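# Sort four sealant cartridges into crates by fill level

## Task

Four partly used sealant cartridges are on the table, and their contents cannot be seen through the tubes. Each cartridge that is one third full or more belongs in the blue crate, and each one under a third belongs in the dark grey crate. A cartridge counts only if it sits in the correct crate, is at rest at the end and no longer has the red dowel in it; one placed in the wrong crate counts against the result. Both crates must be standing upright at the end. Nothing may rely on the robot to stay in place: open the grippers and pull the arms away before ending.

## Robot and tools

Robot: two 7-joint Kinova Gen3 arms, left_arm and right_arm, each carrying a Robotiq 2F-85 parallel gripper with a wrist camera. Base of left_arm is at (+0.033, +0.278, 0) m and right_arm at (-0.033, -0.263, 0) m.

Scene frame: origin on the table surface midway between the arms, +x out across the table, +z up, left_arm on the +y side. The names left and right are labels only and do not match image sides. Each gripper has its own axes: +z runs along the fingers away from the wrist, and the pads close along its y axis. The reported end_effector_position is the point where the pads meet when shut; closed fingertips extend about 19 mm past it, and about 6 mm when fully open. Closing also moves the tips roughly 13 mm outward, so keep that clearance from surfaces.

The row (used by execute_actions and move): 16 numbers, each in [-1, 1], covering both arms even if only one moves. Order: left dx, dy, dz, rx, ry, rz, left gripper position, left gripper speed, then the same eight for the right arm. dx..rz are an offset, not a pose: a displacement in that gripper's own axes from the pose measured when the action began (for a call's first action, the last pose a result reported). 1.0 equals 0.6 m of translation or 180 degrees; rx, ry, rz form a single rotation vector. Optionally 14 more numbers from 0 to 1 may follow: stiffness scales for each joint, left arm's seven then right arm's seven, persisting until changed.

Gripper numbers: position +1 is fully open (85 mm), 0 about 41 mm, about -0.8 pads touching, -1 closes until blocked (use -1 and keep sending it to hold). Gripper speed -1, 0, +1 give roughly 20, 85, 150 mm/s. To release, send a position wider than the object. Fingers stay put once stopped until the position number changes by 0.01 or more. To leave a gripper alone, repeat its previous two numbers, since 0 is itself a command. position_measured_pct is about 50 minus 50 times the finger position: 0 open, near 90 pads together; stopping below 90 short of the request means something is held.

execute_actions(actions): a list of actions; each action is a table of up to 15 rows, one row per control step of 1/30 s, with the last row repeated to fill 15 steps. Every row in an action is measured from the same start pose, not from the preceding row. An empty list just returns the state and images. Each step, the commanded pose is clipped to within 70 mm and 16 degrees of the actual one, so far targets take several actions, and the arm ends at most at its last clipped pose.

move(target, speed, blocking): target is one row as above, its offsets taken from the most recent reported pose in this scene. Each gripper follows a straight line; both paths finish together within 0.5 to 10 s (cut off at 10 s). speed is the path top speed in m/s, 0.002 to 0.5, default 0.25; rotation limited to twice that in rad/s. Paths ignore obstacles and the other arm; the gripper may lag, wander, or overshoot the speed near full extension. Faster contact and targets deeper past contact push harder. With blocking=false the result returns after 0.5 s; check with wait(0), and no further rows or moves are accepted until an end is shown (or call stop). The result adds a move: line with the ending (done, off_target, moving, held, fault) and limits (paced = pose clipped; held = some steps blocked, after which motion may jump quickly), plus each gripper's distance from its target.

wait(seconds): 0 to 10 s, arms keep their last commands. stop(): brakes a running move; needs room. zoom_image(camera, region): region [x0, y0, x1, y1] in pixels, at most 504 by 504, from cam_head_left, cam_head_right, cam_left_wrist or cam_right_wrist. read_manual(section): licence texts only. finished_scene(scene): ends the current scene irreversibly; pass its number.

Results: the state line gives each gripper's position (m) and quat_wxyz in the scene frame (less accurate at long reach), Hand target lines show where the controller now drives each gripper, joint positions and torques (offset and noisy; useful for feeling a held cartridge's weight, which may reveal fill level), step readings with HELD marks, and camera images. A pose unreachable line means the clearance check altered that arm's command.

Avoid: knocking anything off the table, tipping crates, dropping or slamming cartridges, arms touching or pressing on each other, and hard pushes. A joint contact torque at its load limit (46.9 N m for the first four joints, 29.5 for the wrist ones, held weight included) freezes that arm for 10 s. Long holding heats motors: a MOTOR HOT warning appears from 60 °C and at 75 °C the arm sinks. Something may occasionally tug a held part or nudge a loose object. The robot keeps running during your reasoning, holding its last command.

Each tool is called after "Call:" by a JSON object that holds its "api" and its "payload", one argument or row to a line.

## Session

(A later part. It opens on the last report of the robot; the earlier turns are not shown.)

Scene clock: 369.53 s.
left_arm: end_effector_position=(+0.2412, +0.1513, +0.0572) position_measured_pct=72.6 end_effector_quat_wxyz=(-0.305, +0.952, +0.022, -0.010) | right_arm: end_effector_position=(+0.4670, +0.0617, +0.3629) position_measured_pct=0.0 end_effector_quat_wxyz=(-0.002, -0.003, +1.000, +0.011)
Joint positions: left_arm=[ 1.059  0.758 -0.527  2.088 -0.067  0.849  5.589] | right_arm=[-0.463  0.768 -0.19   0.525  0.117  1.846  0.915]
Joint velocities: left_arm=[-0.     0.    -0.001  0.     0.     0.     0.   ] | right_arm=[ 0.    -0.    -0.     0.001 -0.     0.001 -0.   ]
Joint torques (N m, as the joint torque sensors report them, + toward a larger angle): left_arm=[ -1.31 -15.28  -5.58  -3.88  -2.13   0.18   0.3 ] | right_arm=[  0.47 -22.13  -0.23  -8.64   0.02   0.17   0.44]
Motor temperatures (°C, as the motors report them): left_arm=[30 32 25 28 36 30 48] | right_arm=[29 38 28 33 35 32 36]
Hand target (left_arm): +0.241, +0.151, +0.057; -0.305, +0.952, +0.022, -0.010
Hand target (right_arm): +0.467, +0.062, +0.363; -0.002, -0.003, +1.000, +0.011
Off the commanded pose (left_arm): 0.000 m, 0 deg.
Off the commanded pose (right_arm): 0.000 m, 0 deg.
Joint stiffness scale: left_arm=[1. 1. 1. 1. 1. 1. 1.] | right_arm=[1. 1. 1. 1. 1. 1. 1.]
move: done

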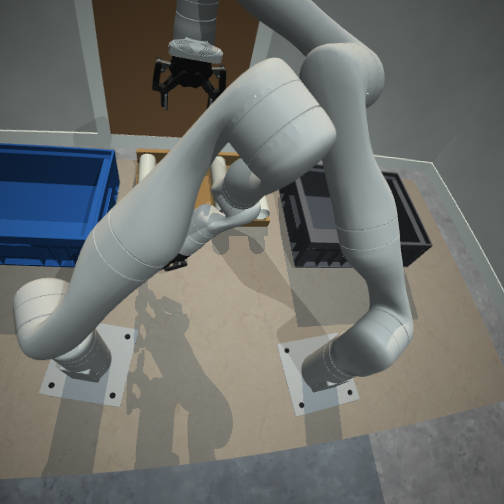

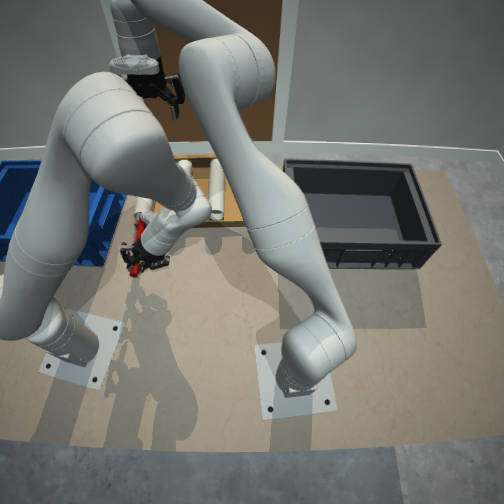

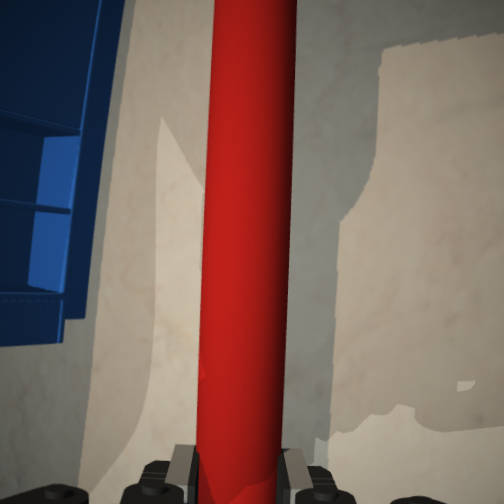

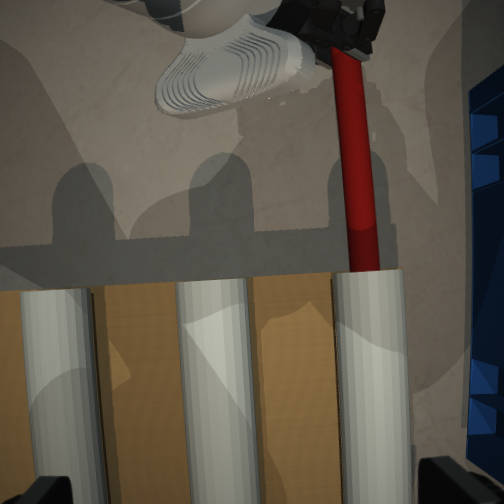

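Call:
{"api": "move", "payload": {
  "target": [-0.15, 0, 0, 0, 0, 0, -1, 0, -0.105, -0.265, 0.272, 0.139, 0, 0, 0.5, 0],
  "speed": 0.15
}}

Scene clock: 410.80 s.
left_arm: end_effector_position=(+0.1540, +0.1494, +0.0586) position_measured_pct=72.6 end_effector_quat_wxyz=(-0.309, +0.951, +0.019, -0.010) | right_arm: end_effector_position=(+0.5276, -0.0886, +0.1980) position_measured_pct=25.0 end_effector_quat_wxyz=(-0.002, -0.003, +0.979, -0.202)
Joint positions: left_arm=[ 1.248  0.713 -0.479  2.217  0.006  0.831  5.737] | right_arm=[-0.414  0.893 -0.048  0.884  0.381  1.587  0.998]
Joint velocities: left_arm=[ 0.007  0.     0.001  0.     0.003 -0.     0.   ] | right_arm=[ 0.     0.004  0.    -0.001  0.001  0.001 -0.001]
Joint torques (N m, as the joint torque sensors report them, + toward a larger angle): left_arm=[  0.03 -13.43  -2.46  -0.54  -0.6    1.63   0.26] | right_arm=[ -0.04 -22.72   1.13  -8.12   1.38   1.01   0.19]
Motor temperatures (°C, as the motors report them): left_arm=[30 32 25 28 36 30 48] | right_arm=[29 38 28 33 35 32 36]
Hand target (left_arm): +0.151, +0.147, +0.058; -0.305, +0.952, +0.022, -0.010
Hand target (right_arm): +0.530, -0.094, +0.196; -0.001, -0.004, +0.978, -0.207
Off the commanded pose (left_arm): 0.004 m, 1 deg.
Off the commanded pose (right_arm): 0.006 m, 1 deg.
Joint stiffness scale: left_arm=[1. 1. 1. 1. 1. 1. 1.] | right_arm=[1. 1. 1. 1. 1. 1. 1.]
move: off_target (left_arm, right_arm)

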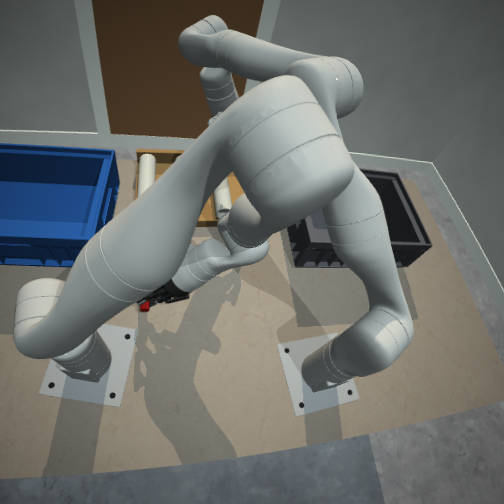

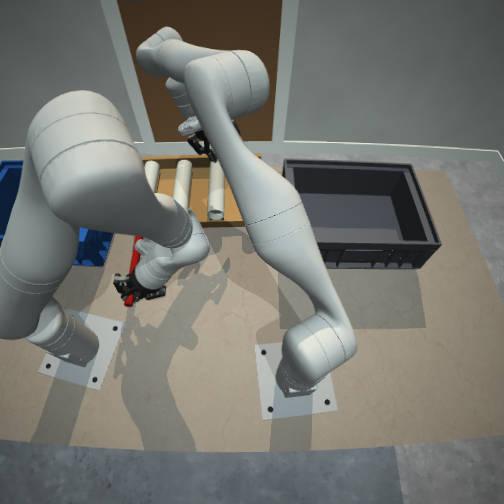

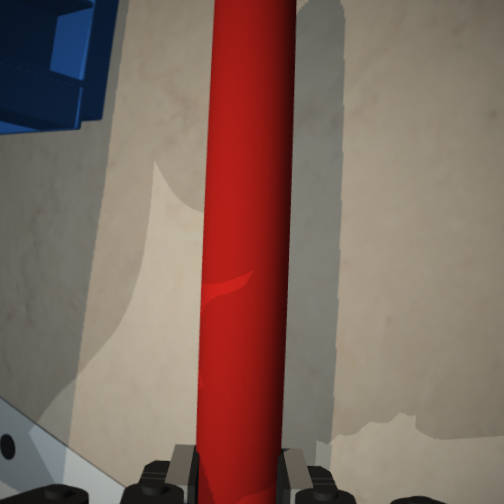

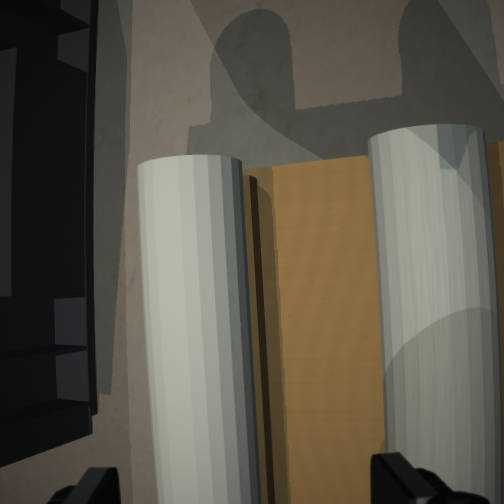

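Call:
{"api": "move", "payload": {
  "target": [-0.016, 0.172, -0.129, -0.2, 0, 0, -1, 0, 0, -0.032, 0.133, 0, 0, 0, 0.5, 0],
  "speed": 0.15
}}

Scene clock: 422.10 s.
left_arm: end_effector_position=(+0.1503, +0.0214, +0.0597) position_measured_pct=72.6 end_effector_quat_wxyz=(-0.004, +1.000, +0.020, -0.003) | right_arm: end_effector_position=(+0.5260, -0.1337, +0.1339) position_measured_pct=25.0 end_effector_quat_wxyz=(-0.003, -0.006, +0.980, -0.199)
Joint positions: left_arm=[ 1.048  0.442 -0.255  2.354  0.296  0.383  5.496] | right_arm=[-0.357  0.89  -0.024  1.103  0.381  1.358  0.995]
Joint velocities: left_arm=[-0.024 -0.002  0.012  0.002  0.    -0.003 -0.   ] | right_arm=[-0.001  0.     0.003  0.     0.001 -0.001 -0.   ]
Joint torques (N m, as the joint torque sensors report them, + toward a larger angle): left_arm=[ -0.21 -12.52  -0.91  -3.05  -0.11  -0.04   0.3 ] | right_arm=[ -0.26 -22.52   1.6   -7.79   0.54   1.1   -0.02]
Motor temperatures (°C, as the motors report them): left_arm=[30 32 25 28 36 30 48] | right_arm=[29 38 28 33 35 32 36]
Hand target (left_arm): +0.150, +0.020, +0.060; -0.001, +1.000, +0.021, -0.003
Hand target (right_arm): +0.527, -0.138, +0.132; -0.002, -0.003, +0.979, -0.202
Off the commanded pose (left_arm): 0.002 m, 0 deg.
Off the commanded pose (right_arm): 0.005 m, 0 deg.
Joint stiffness scale: left_arm=[1. 1. 1. 1. 1. 1. 1.] | right_arm=[1. 1. 1. 1. 1. 1. 1.]
move: off_target (right_arm)

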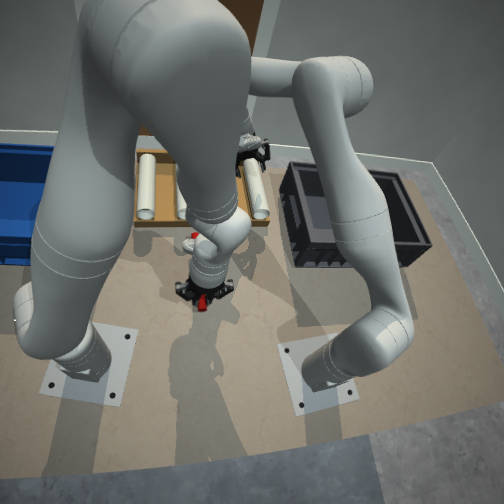

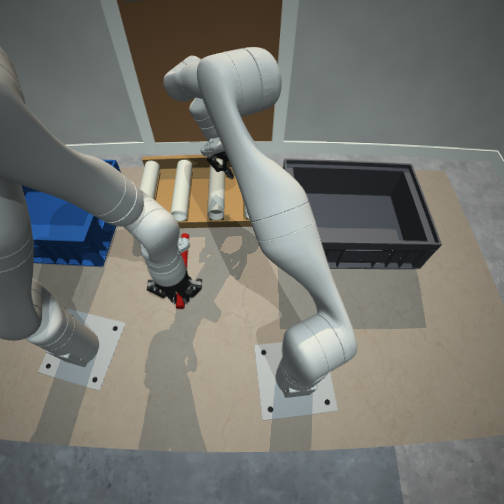

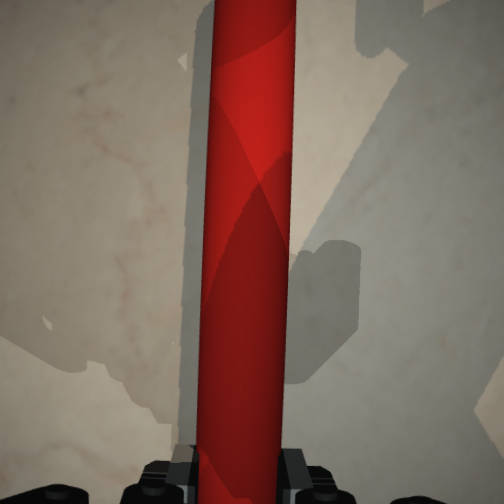

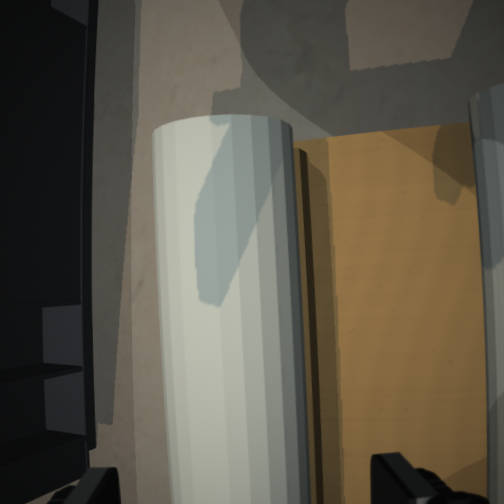

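Call:
{"api": "move", "payload": {
  "target": [0, 0, 0.058, 0, 0, 0, -1, 0, 0, -0.008, 0.143, 0, 0, 0, 0.5, 0],
  "speed": 0.08
}}

Call:
{"api": "move", "payload": {
  "target": [0, 0, 0, 0, 0, 0, 0.6, 0, 0, 0, 0, 0, 0, 0, 0.5, 0],
  "speed": 0.08
}}

Scene clock: 431.77 s.
left_arm: end_effector_position=(+0.1514, +0.0209, +0.0264) position_measured_pct=72.6 end_effector_quat_wxyz=(-0.004, +1.000, +0.020, -0.002) | right_arm: end_effector_position=(+0.5250, -0.1674, +0.0592) position_measured_pct=25.0 end_effector_quat_wxyz=(-0.004, -0.008, +0.981, -0.196)
Joint positions: left_arm=[ 0.963  0.545 -0.151  2.381  0.33   0.24   5.468] | right_arm=[-0.322  0.953  0.013  1.237  0.383  1.148  0.986]
Joint velocities: left_arm=[-0.009  0.005  0.003  0.    -0.    -0.002  0.   ] | right_arm=[-0.     0.     0.004 -0.001  0.     0.     0.001]
Joint torques (N m, as the joint torque sensors report them, + toward a larger angle): left_arm=[ -0.22 -13.02  -0.84  -2.02  -0.03   0.03   0.14] | right_arm=[  0.73 -21.61   1.19  -6.62   1.14   0.9    0.04]
Motor temperatures (°C, as the motors report them): left_arm=[30 32 25 28 36 30 48] | right_arm=[29 38 28 33 35 32 36]
Hand target (left_arm): +0.150, +0.022, +0.025; -0.004, +1.000, +0.020, -0.003
Hand target (right_arm): +0.526, -0.172, +0.057; -0.003, -0.006, +0.980, -0.199
Off the commanded pose (left_arm): 0.002 m, 0 deg.
Off the commanded pose (right_arm): 0.005 m, 0 deg.
Joint stiffness scale: left_arm=[1. 1. 1. 1. 1. 1. 1.] | right_arm=[1. 1. 1. 1. 1. 1. 1.]
move: off_target (right_arm)

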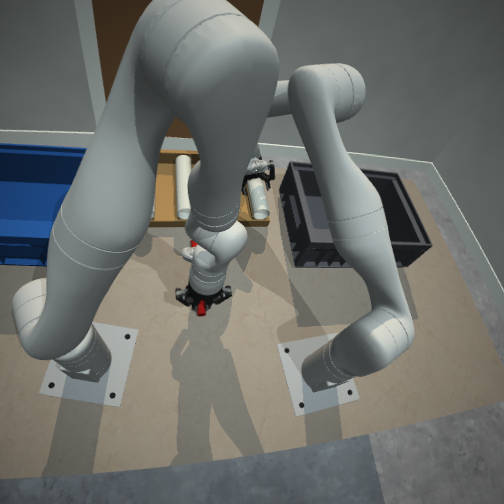

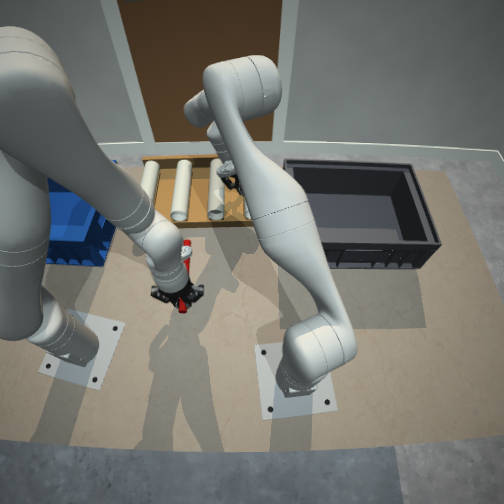

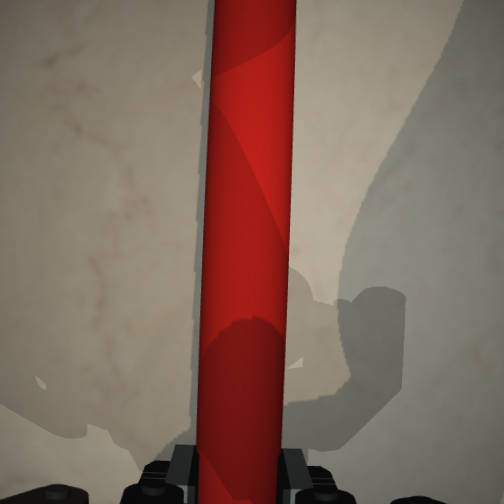

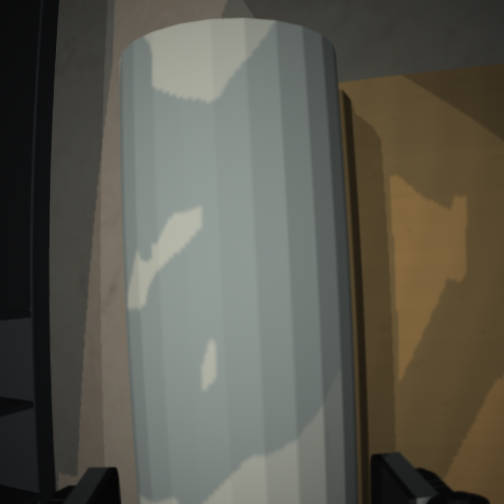

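Scene clock: 432.73 s.
left_arm: end_effector_position=(+0.1515, +0.0209, +0.0264) position_measured_pct=19.8 end_effector_quat_wxyz=(-0.004, +1.000, +0.020, -0.002) | right_arm: end_effector_position=(+0.5250, -0.1674, +0.0592) position_measured_pct=25.0 end_effector_quat_wxyz=(-0.004, -0.008, +0.981, -0.196)
Joint positions: left_arm=[ 0.963  0.545 -0.151  2.381  0.33   0.24   5.468] | right_arm=[-0.322  0.953  0.013  1.237  0.383  1.148  0.986]
Joint velocities: left_arm=[-0.    -0.001 -0.001 -0.    -0.     0.    -0.   ] | right_arm=[-0.    -0.001 -0.    -0.001 -0.    -0.001  0.001]
Joint torques (N m, as the joint torque sensors report them, + toward a larger angle): left_arm=[ -0.25 -12.9   -0.83  -1.91  -0.18  -0.02   0.25] | right_arm=[  0.51 -22.18   1.68  -6.56   1.35   0.55  -0.02]
Motor temperatures (°C, as the motors report them): left_arm=[30 32 25 28 36 30 48] | right_arm=[29 38 28 33 35 32 36]
Hand target (left_arm): +0.151, +0.021, +0.026; -0.004, +1.000, +0.020, -0.002
Hand target (right_arm): +0.525, -0.167, +0.059; -0.004, -0.008, +0.981, -0.196
Off the commanded pose (left_arm): 0.000 m, 0 deg.
Off the commanded pose (right_arm): 0.000 m, 0 deg.
Joint stiffness scale: left_arm=[1. 1. 1. 1. 1. 1. 1.] | right_arm=[1. 1. 1. 1. 1. 1. 1.]
move: done

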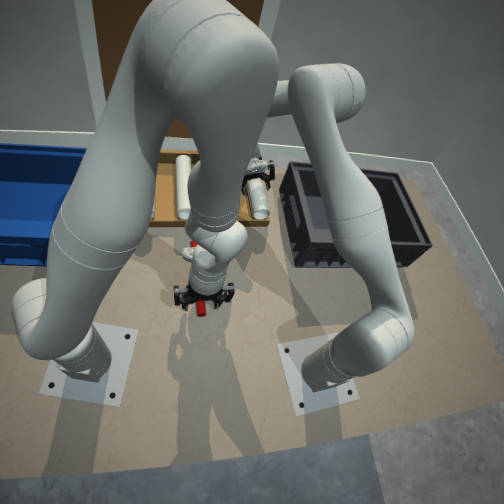

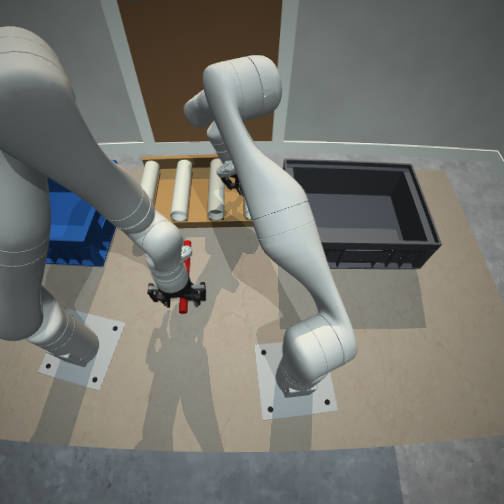

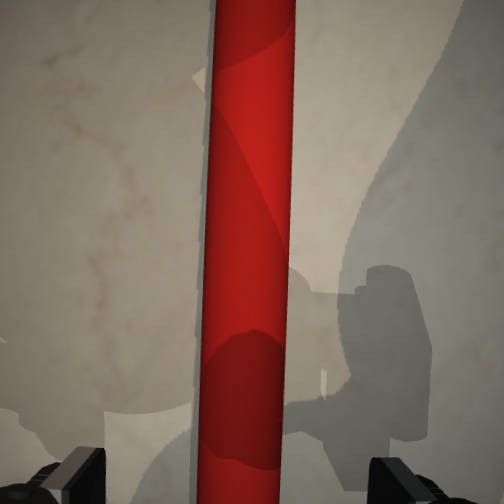

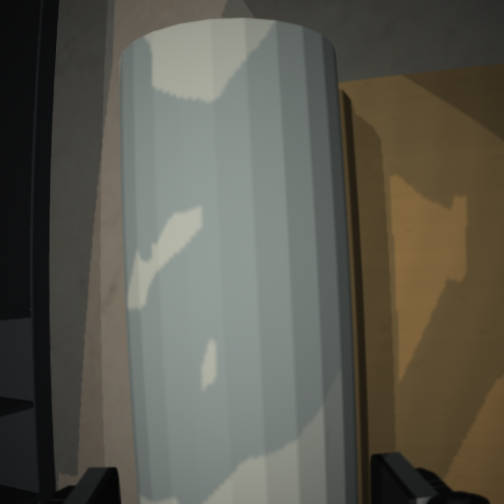

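Call:
{"api": "move", "payload": {
  "target": [0, 0, -0.25, 0, 0, 0, 0.6, 0, 0, 0, 0.008, 0, 0, 0, 0.5, 0],
  "speed": 0.15
}}

Call:
{"api": "move", "payload": {
  "target": [0, 0, 0, 0, 0, 0, 0.6, 0, 0, 0, 0, 0, 0, 0, -1, 0],
  "speed": 0.08
}}

Scene clock: 439.70 s.
left_arm: end_effector_position=(+0.1504, +0.0193, +0.1741) position_measured_pct=19.8 end_effector_quat_wxyz=(-0.003, +1.000, +0.020, -0.005) | right_arm: end_effector_position=(+0.5250, -0.1673, +0.0587) position_measured_pct=25.0 end_effector_quat_wxyz=(-0.003, -0.008, +0.981, -0.195)
Joint positions: left_arm=[ 1.126  0.147 -0.312  2.185  0.069  0.828  5.727] | right_arm=[-0.322  0.953  0.013  1.238  0.383  1.145  0.986]
Joint velocities: left_arm=[ 0.002 -0.008  0.001 -0.001  0.     0.001  0.   ] | right_arm=[ 0.     0.002 -0.001  0.     0.001 -0.    -0.   ]
Joint torques (N m, as the joint torque sensors report them, + toward a larger angle): left_arm=[-0.08 -9.7  -0.96 -7.06 -0.15 -0.22  0.13] | right_arm=[ -0.01 -18.99   1.14  -6.8    0.53   0.4   -0.06]
Motor temperatures (°C, as the motors report them): left_arm=[30 32 25 28 36 30 48] | right_arm=[29 38 28 33 35 32 36]
Hand target (left_arm): +0.152, +0.020, +0.176; -0.003, +1.000, +0.019, -0.003
Hand target (right_arm): +0.525, -0.169, +0.055; -0.004, -0.008, +0.981, -0.196
Off the commanded pose (left_arm): 0.003 m, 0 deg.
Off the commanded pose (right_arm): 0.004 m, 0 deg.
Joint stiffness scale: left_arm=[1. 1. 1. 1. 1. 1. 1.] | right_arm=[1. 1. 1. 1. 1. 1. 1.]
move: off_target (right_arm)

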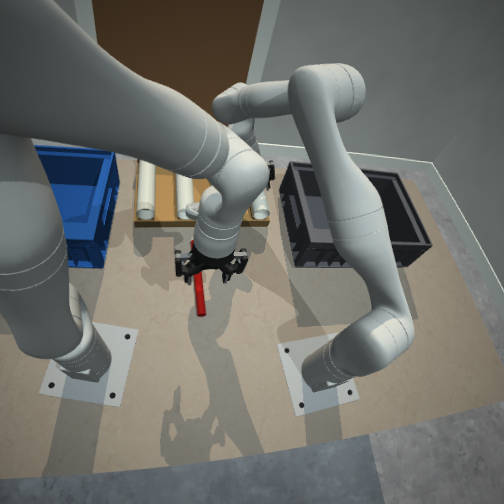

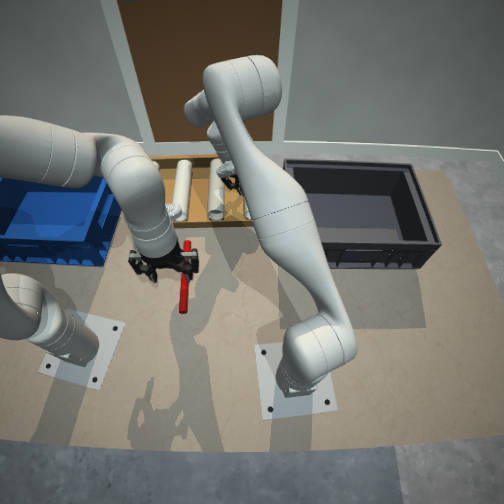

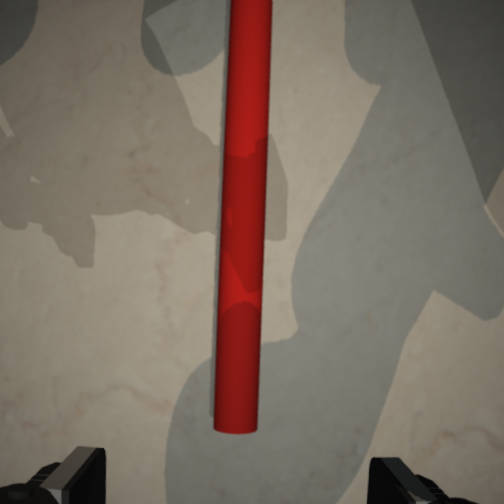

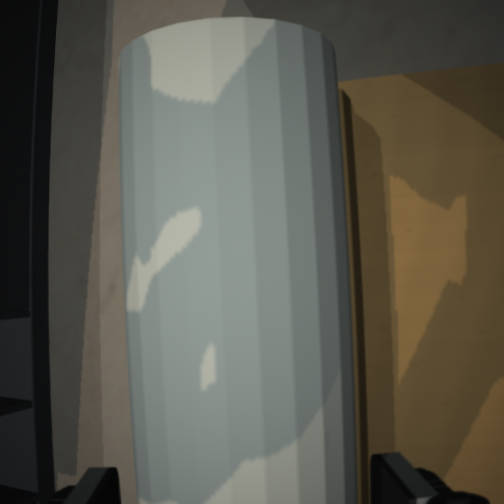

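Scene clock: 440.37 s.
left_arm: end_effector_position=(+0.1504, +0.0193, +0.1741) position_measured_pct=19.8 end_effector_quat_wxyz=(-0.003, +1.000, +0.020, -0.005) | right_arm: end_effector_position=(+0.5277, -0.1602, +0.0661) position_measured_pct=46.0 end_effector_quat_wxyz=(+0.003, -0.009, +0.982, -0.190)
Joint positions: left_arm=[ 1.126  0.147 -0.312  2.185  0.069  0.828  5.727] | right_arm=[-0.326  0.94   0.008  1.233  0.38   1.148  0.986]
Joint velocities: left_arm=[ 0.    -0.    -0.001 -0.     0.     0.001  0.001] | right_arm=[-0.     0.001 -0.    -0.001  0.001 -0.     0.001]
Joint torques (N m, as the joint torque sensors report them, + toward a larger angle): left_arm=[-0.18 -9.95 -0.43 -6.71 -0.19  0.05  0.15] | right_arm=[  2.43 -16.45   1.97  -3.77   0.82   1.22   0.3 ]
Motor temperatures (°C, as the motors report them): left_arm=[30 32 25 28 36 30 48] | right_arm=[29 38 28 33 35 32 36]
Hand target (left_arm): +0.150, +0.019, +0.174; -0.003, +1.000, +0.020, -0.005
Hand target (right_arm): +0.525, -0.167, +0.059; -0.003, -0.008, +0.981, -0.195
Off the commanded pose (left_arm): 0.000 m, 0 deg.
Off the commanded pose (right_arm): 0.011 m, 1 deg.
Joint stiffness scale: left_arm=[1. 1. 1. 1. 1. 1. 1.] | right_arm=[1. 1. 1. 1. 1. 1. 1.]
move: off_target (right_arm)

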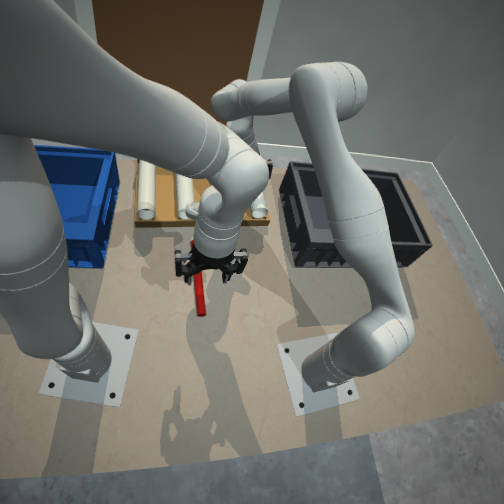

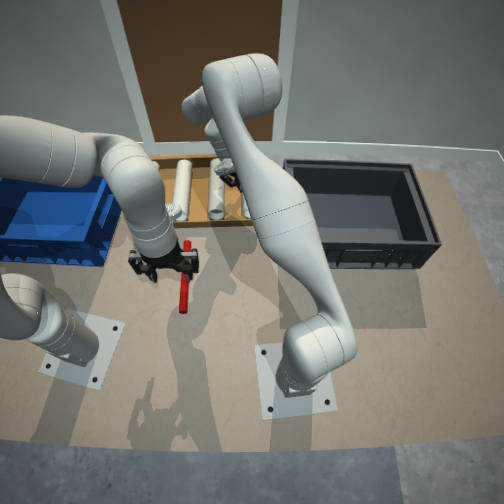

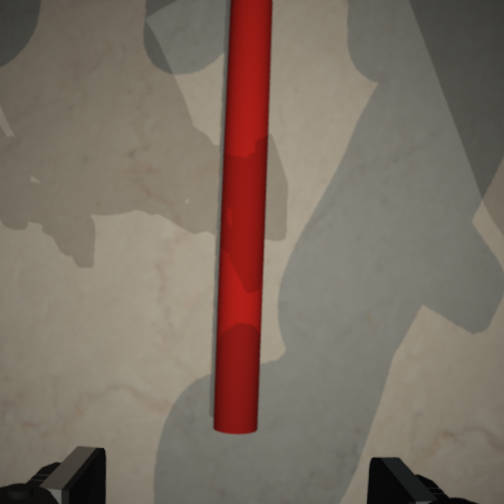

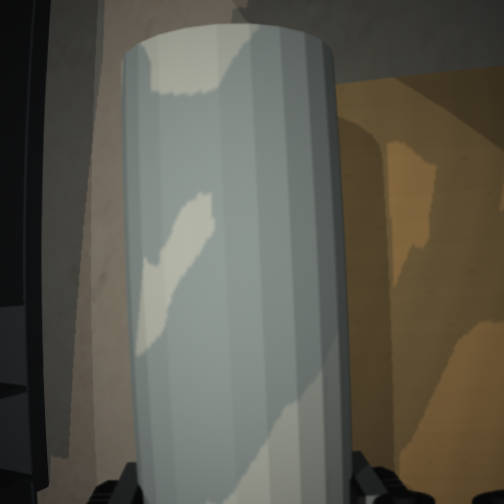

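Call:
{"api": "move", "payload": {
  "target": [0, 0, 0, 0, 0, 0, 0.6, 0, 0, -0.112, -0.278, -0.122, 0, 0, -1, 0],
  "speed": 0.15
}}

Call:
{"api": "move", "payload": {
  "target": [0.623, -0.147, -0.043, 0.1, 0, 0, 0.5, 0, 0.113, -0.467, 0, 0, 0, 0.5, -1, 0],
  "speed": 0.2
}}

Scene clock: 459.20 s.
left_arm: end_effector_position=(+0.1504, +0.0193, +0.1741) position_measured_pct=19.8 end_effector_quat_wxyz=(-0.003, +1.000, +0.020, -0.005) | right_arm: end_effector_position=(+0.5288, -0.1630, +0.2432) position_measured_pct=46.0 end_effector_quat_wxyz=(+0.001, -0.007, +1.000, -0.005)
Joint positions: left_arm=[ 1.126  0.147 -0.312  2.185  0.069  0.828  5.727] | right_arm=[-0.071  0.673 -0.124  1.089  0.089  1.384  1.306]
Joint velocities: left_arm=[ 0.001  0.     0.     0.    -0.    -0.001 -0.   ] | right_arm=[ 0.007  0.    -0.008 -0.001  0.001  0.001 -0.001]
Joint torques (N m, as the joint torque sensors report them, + toward a larger angle): left_arm=[ -0.35 -10.04  -0.98  -6.83  -0.08   0.25   0.24] | right_arm=[  0.17 -21.24  -0.51  -9.25   0.35   0.13   0.16]
Motor temperatures (°C, as the motors report them): left_arm=[30 32 25 28 36 30 48] | right_arm=[29 38 28 33 35 32 36]
Hand target (left_arm): +0.150, +0.019, +0.174; -0.003, +1.000, +0.020, -0.005
Hand target (right_arm): +0.528, -0.161, +0.246; +0.001, -0.009, +1.000, +0.000
Off the commanded pose (left_arm): 0.000 m, 0 deg.
Off the commanded pose (right_arm): 0.004 m, 1 deg.
Joint stiffness scale: left_arm=[1. 1. 1. 1. 1. 1. 1.] | right_arm=[1. 1. 1. 1. 1. 1. 1.]
move: off_target (right_arm)

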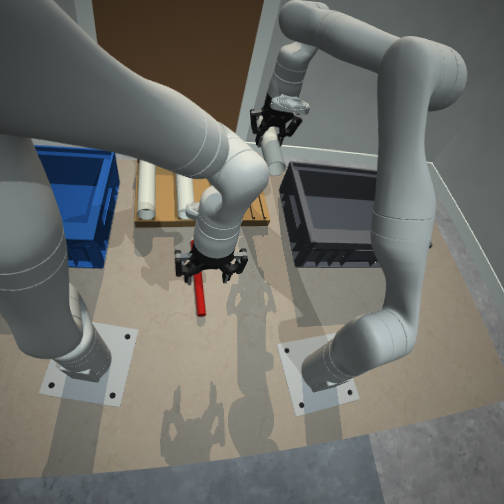

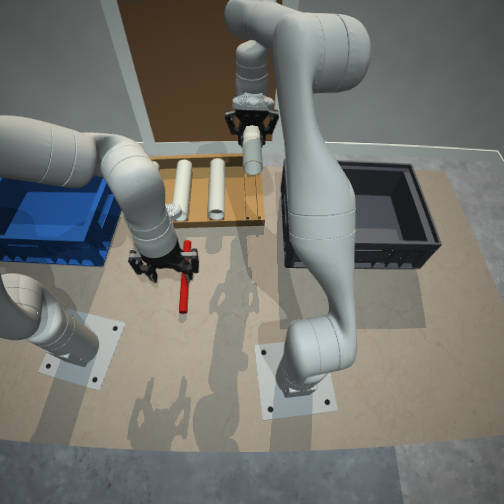

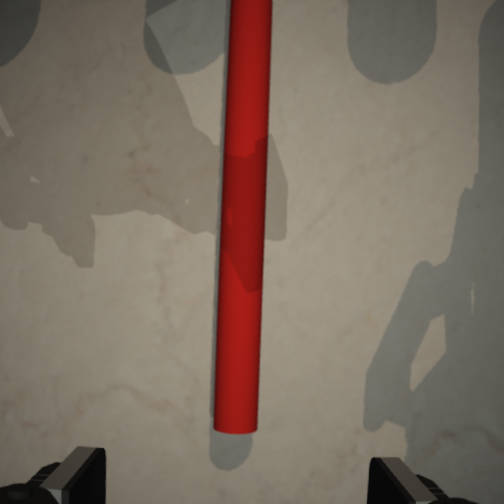

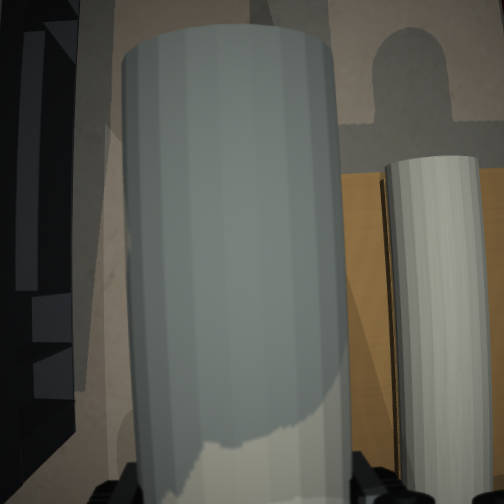

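Scene clock: 463.63 s.
left_arm: end_effector_position=(+0.5198, +0.1161, +0.1978) position_measured_pct=25.0 end_effector_quat_wxyz=(-0.153, +0.988, +0.020, -0.006) | right_arm: end_effector_position=(+0.4651, -0.4451, +0.2469) position_measured_pct=46.0 end_effector_quat_wxyz=(+0.008, +0.698, +0.716, -0.005)
Joint positions: left_arm=[ 0.495  0.717 -0.502  1.272  0.034  1.326  5.034] | right_arm=[ 0.264  0.567  0.216  1.284 -0.103  1.293  0.406]
Joint velocities: left_arm=[-0.005  0.004  0.002 -0.002 -0.001  0.001  0.001] | right_arm=[ 0.005 -0.    -0.    -0.003  0.    -0.    -0.   ]
Joint torques (N m, as the joint torque sensors report them, + toward a larger angle): left_arm=[ -0.54 -20.86  -3.37  -8.24  -1.17   0.27   0.12] | right_arm=[  0.68 -19.19   1.57  -9.32   0.16   0.11   0.16]
Motor temperatures (°C, as the motors report them): left_arm=[30 32 25 28 36 30 48] | right_arm=[29 38 28 33 35 32 36]
Hand target (left_arm): +0.521, +0.121, +0.198; -0.159, +0.987, +0.019, -0.007
Hand target (right_arm): +0.465, -0.445, +0.246; +0.005, +0.702, +0.712, -0.003
Off the commanded pose (left_arm): 0.006 m, 1 deg.
Off the commanded pose (right_arm): 0.002 m, 1 deg.
Joint stiffness scale: left_arm=[1. 1. 1. 1. 1. 1. 1.] | right_arm=[1. 1. 1. 1. 1. 1. 1.]
move: off_target (left_arm)

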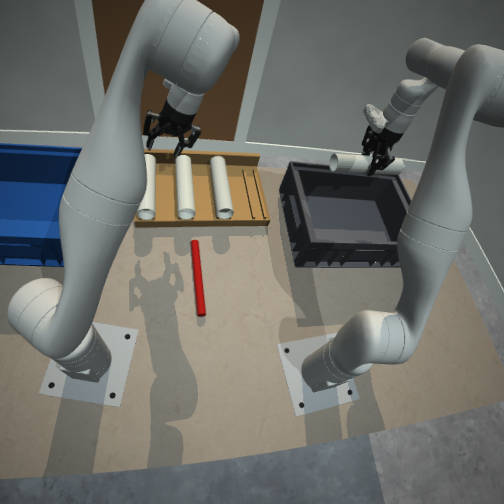

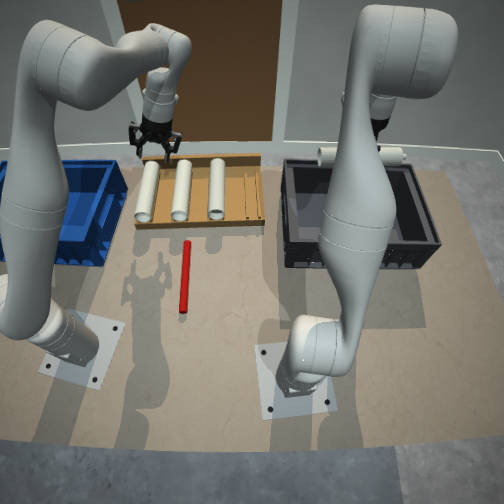

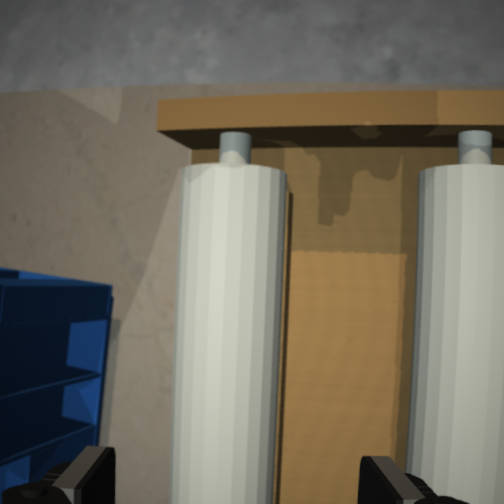

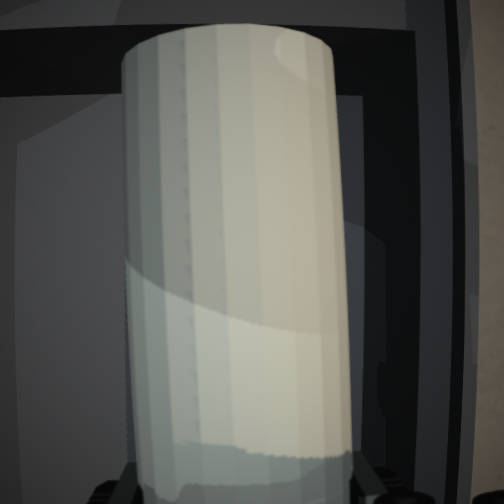

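Call:
{"api": "move", "payload": {
  "target": [0, -0.015, 0.133, 0, 0, 0, 0.5, 0, 0, 0, 0.323, 0, 0, 0, -1, 0],
  "speed": 0.12
}}

Call:
{"api": "move", "payload": {
  "target": [0, 0, 0, 0, 0, 0, 0.5, 0, 0, 0, 0, 0, 0, 0, 0.65, 0],
  "speed": 0.1
}}

Scene clock: 479.47 s.
left_arm: end_effector_position=(+0.5192, +0.1506, +0.1281) position_measured_pct=25.0 end_effector_quat_wxyz=(-0.156, +0.988, +0.022, -0.003) | right_arm: end_effector_position=(+0.4657, -0.4503, +0.0558) position_measured_pct=46.0 end_effector_quat_wxyz=(+0.010, +0.698, +0.716, -0.008)
Joint positions: left_arm=[ 0.451  0.765 -0.485  1.434  0.036  1.106  5.015] | right_arm=[ 0.301  0.795  0.153  1.536 -0.119  0.809  0.423]
Joint velocities: left_arm=[-0.004  0.003  0.004  0.     0.    -0.001 -0.   ] | right_arm=[ 0.004  0.004 -0.003  0.001 -0.001  0.001  0.001]
Joint torques (N m, as the joint torque sensors report them, + toward a larger angle): left_arm=[ -0.26 -20.91  -3.96  -7.25  -1.01   0.29   0.11] | right_arm=[  0.65 -20.77   2.55  -7.09   0.27   0.21   0.14]
Motor temperatures (°C, as the motors report them): left_arm=[30 32 25 28 36 30 48] | right_arm=[29 38 28 33 35 32 36]
Hand target (left_arm): +0.518, +0.149, +0.125; -0.153, +0.988, +0.021, -0.006
Hand target (right_arm): +0.465, -0.449, +0.053; +0.008, +0.698, +0.716, -0.006
Off the commanded pose (left_arm): 0.004 m, 0 deg.
Off the commanded pose (right_arm): 0.003 m, 0 deg.
Joint stiffness scale: left_arm=[1. 1. 1. 1. 1. 1. 1.] | right_arm=[1. 1. 1. 1. 1. 1. 1.]
move: off_target (left_arm)

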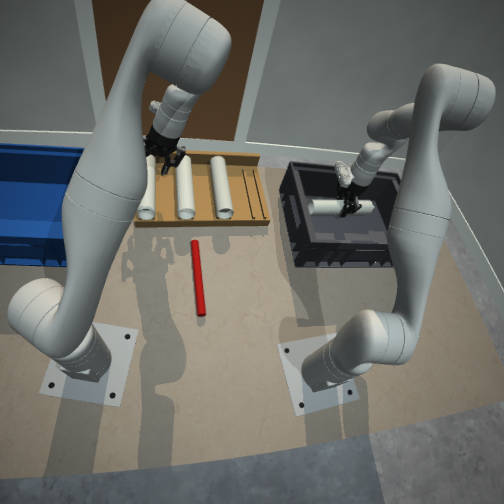

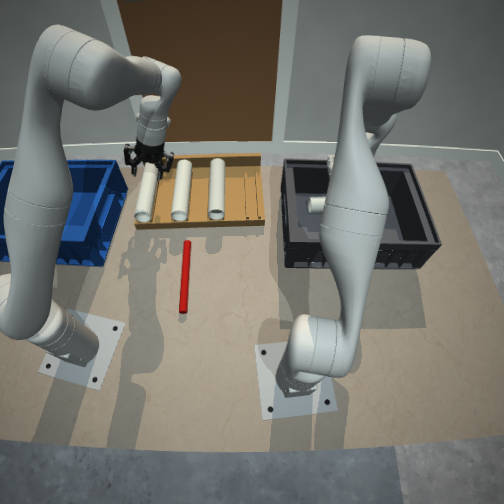

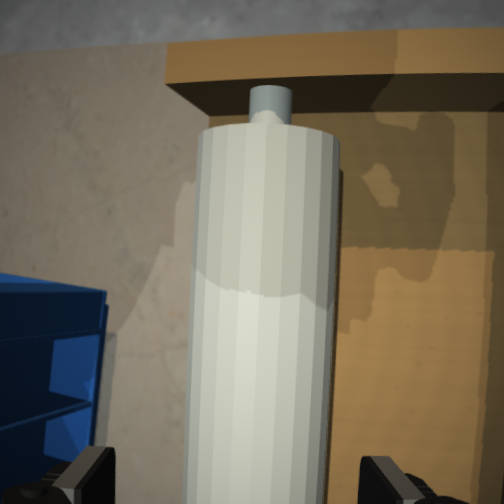

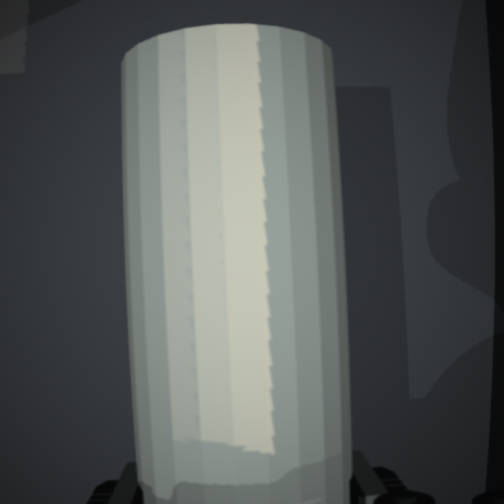

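Scene clock: 480.17 s.
left_arm: end_effector_position=(+0.5192, +0.1506, +0.1281) position_measured_pct=25.0 end_effector_quat_wxyz=(-0.156, +0.988, +0.022, -0.003) | right_arm: end_effector_position=(+0.4656, -0.4503, +0.0558) position_measured_pct=17.9 end_effector_quat_wxyz=(+0.010, +0.698, +0.716, -0.008)
Joint positions: left_arm=[ 0.451  0.765 -0.485  1.434  0.036  1.106  5.015] | right_arm=[ 0.301  0.795  0.153  1.536 -0.119  0.809  0.423]
Joint velocities: left_arm=[-0.     0.002 -0.001 -0.    -0.    -0.     0.   ] | right_arm=[0.001 0.001 0.    0.    0.    0.001 0.   ]
Joint torques (N m, as the joint torque sensors report them, + toward a larger angle): left_arm=[ -0.12 -20.95  -3.85  -7.21  -0.79   0.21   0.14] | right_arm=[  0.29 -19.95   1.11  -7.06   0.25   0.43  -0.06]
Motor temperatures (°C, as the motors report them): left_arm=[30 32 25 28 36 30 48] | right_arm=[29 38 28 33 35 32 36]
Hand target (left_arm): +0.519, +0.151, +0.128; -0.156, +0.988, +0.022, -0.003
Hand target (right_arm): +0.466, -0.450, +0.056; +0.010, +0.698, +0.716, -0.008
Off the commanded pose (left_arm): 0.000 m, 0 deg.
Off the commanded pose (right_arm): 0.000 m, 0 deg.
Joint stiffness scale: left_arm=[1. 1. 1. 1. 1. 1. 1.] | right_arm=[1. 1. 1. 1. 1. 1. 1.]
move: done

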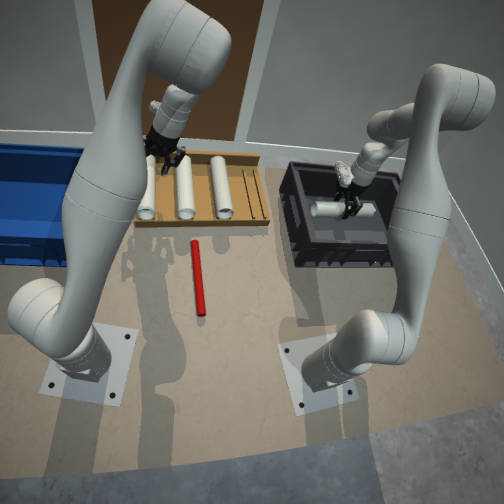

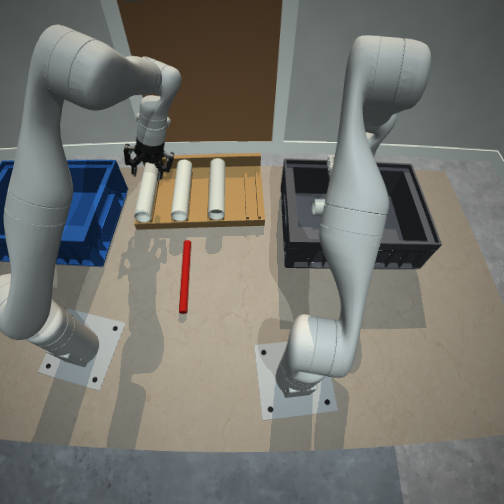

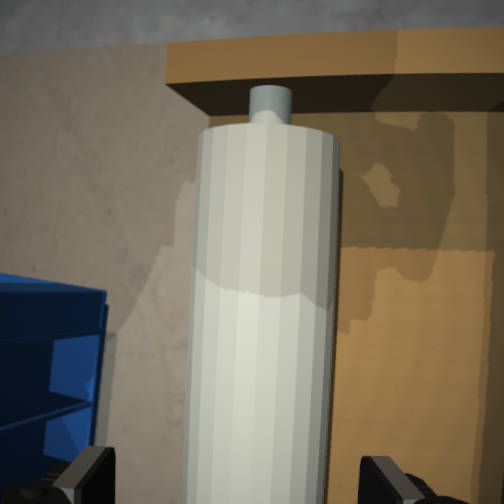

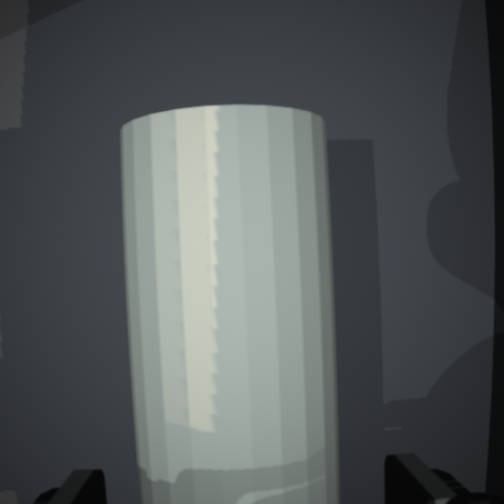

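Call:
{"api": "move", "payload": {
  "target": [0, 0.010, 0.125, 0, 0, 0, 0.5, 0, 0, 0, -0.31, 0, 0, 0, 0.65, 0],
  "speed": 0.1
}}

Scene clock: 487.53 s.
left_arm: end_effector_position=(+0.5200, +0.1699, +0.0586) position_measured_pct=25.0 end_effector_quat_wxyz=(-0.159, +0.987, +0.022, -0.001) | right_arm: end_effector_position=(+0.4663, -0.4435, +0.2389) position_measured_pct=17.9 end_effector_quat_wxyz=(+0.007, +0.697, +0.717, -0.004)
Joint positions: left_arm=[ 0.41   0.855 -0.454  1.52   0.043  0.924  5.015] | right_arm=[ 0.264  0.574  0.212  1.298 -0.106  1.272  0.408]
Joint velocities: left_arm=[-0.002  0.002  0.004 -0.    -0.    -0.001 -0.   ] | right_arm=[-0.003 -0.001  0.004  0.001  0.001  0.     0.   ]
Joint torques (N m, as the joint torque sensors report them, + toward a larger angle): left_arm=[  0.   -21.09  -3.96  -5.97  -0.79   0.33   0.1 ] | right_arm=[  0.38 -19.72   1.16  -8.12   0.14   0.38   0.13]
Motor temperatures (°C, as the motors report them): left_arm=[30 32 25 28 36 30 48] | right_arm=[29 38 28 33 35 32 36]
Hand target (left_arm): +0.519, +0.168, +0.055; -0.156, +0.987, +0.023, -0.003
Hand target (right_arm): +0.465, -0.446, +0.242; +0.010, +0.698, +0.716, -0.008
Off the commanded pose (left_arm): 0.004 m, 0 deg.
Off the commanded pose (right_arm): 0.004 m, 1 deg.
Joint stiffness scale: left_arm=[1. 1. 1. 1. 1. 1. 1.] | right_arm=[1. 1. 1. 1. 1. 1. 1.]
move: off_target (left_arm, right_arm)

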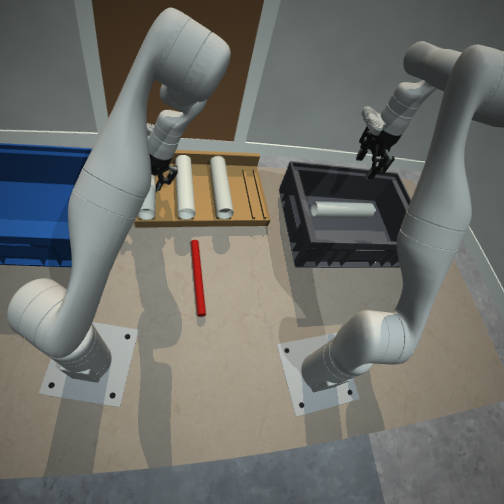

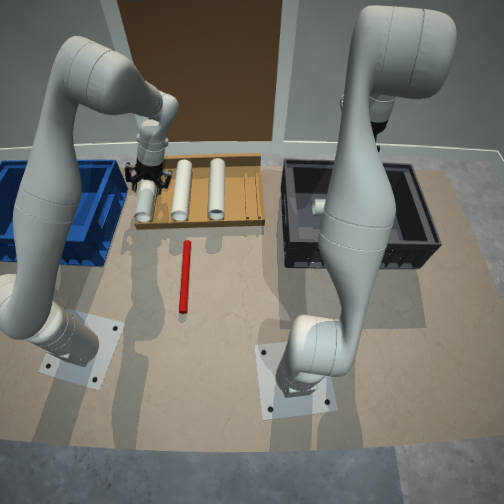

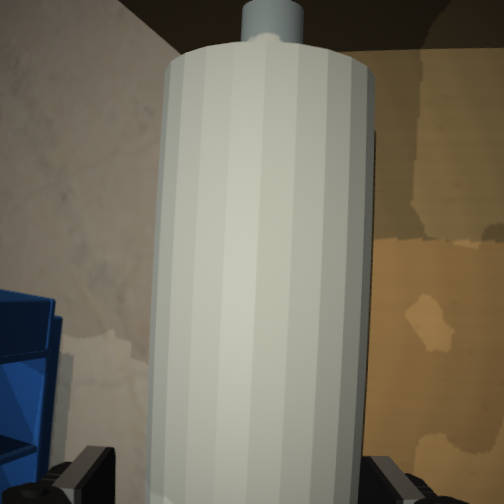

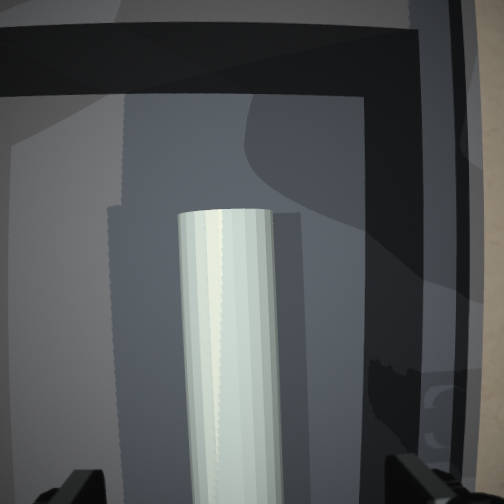

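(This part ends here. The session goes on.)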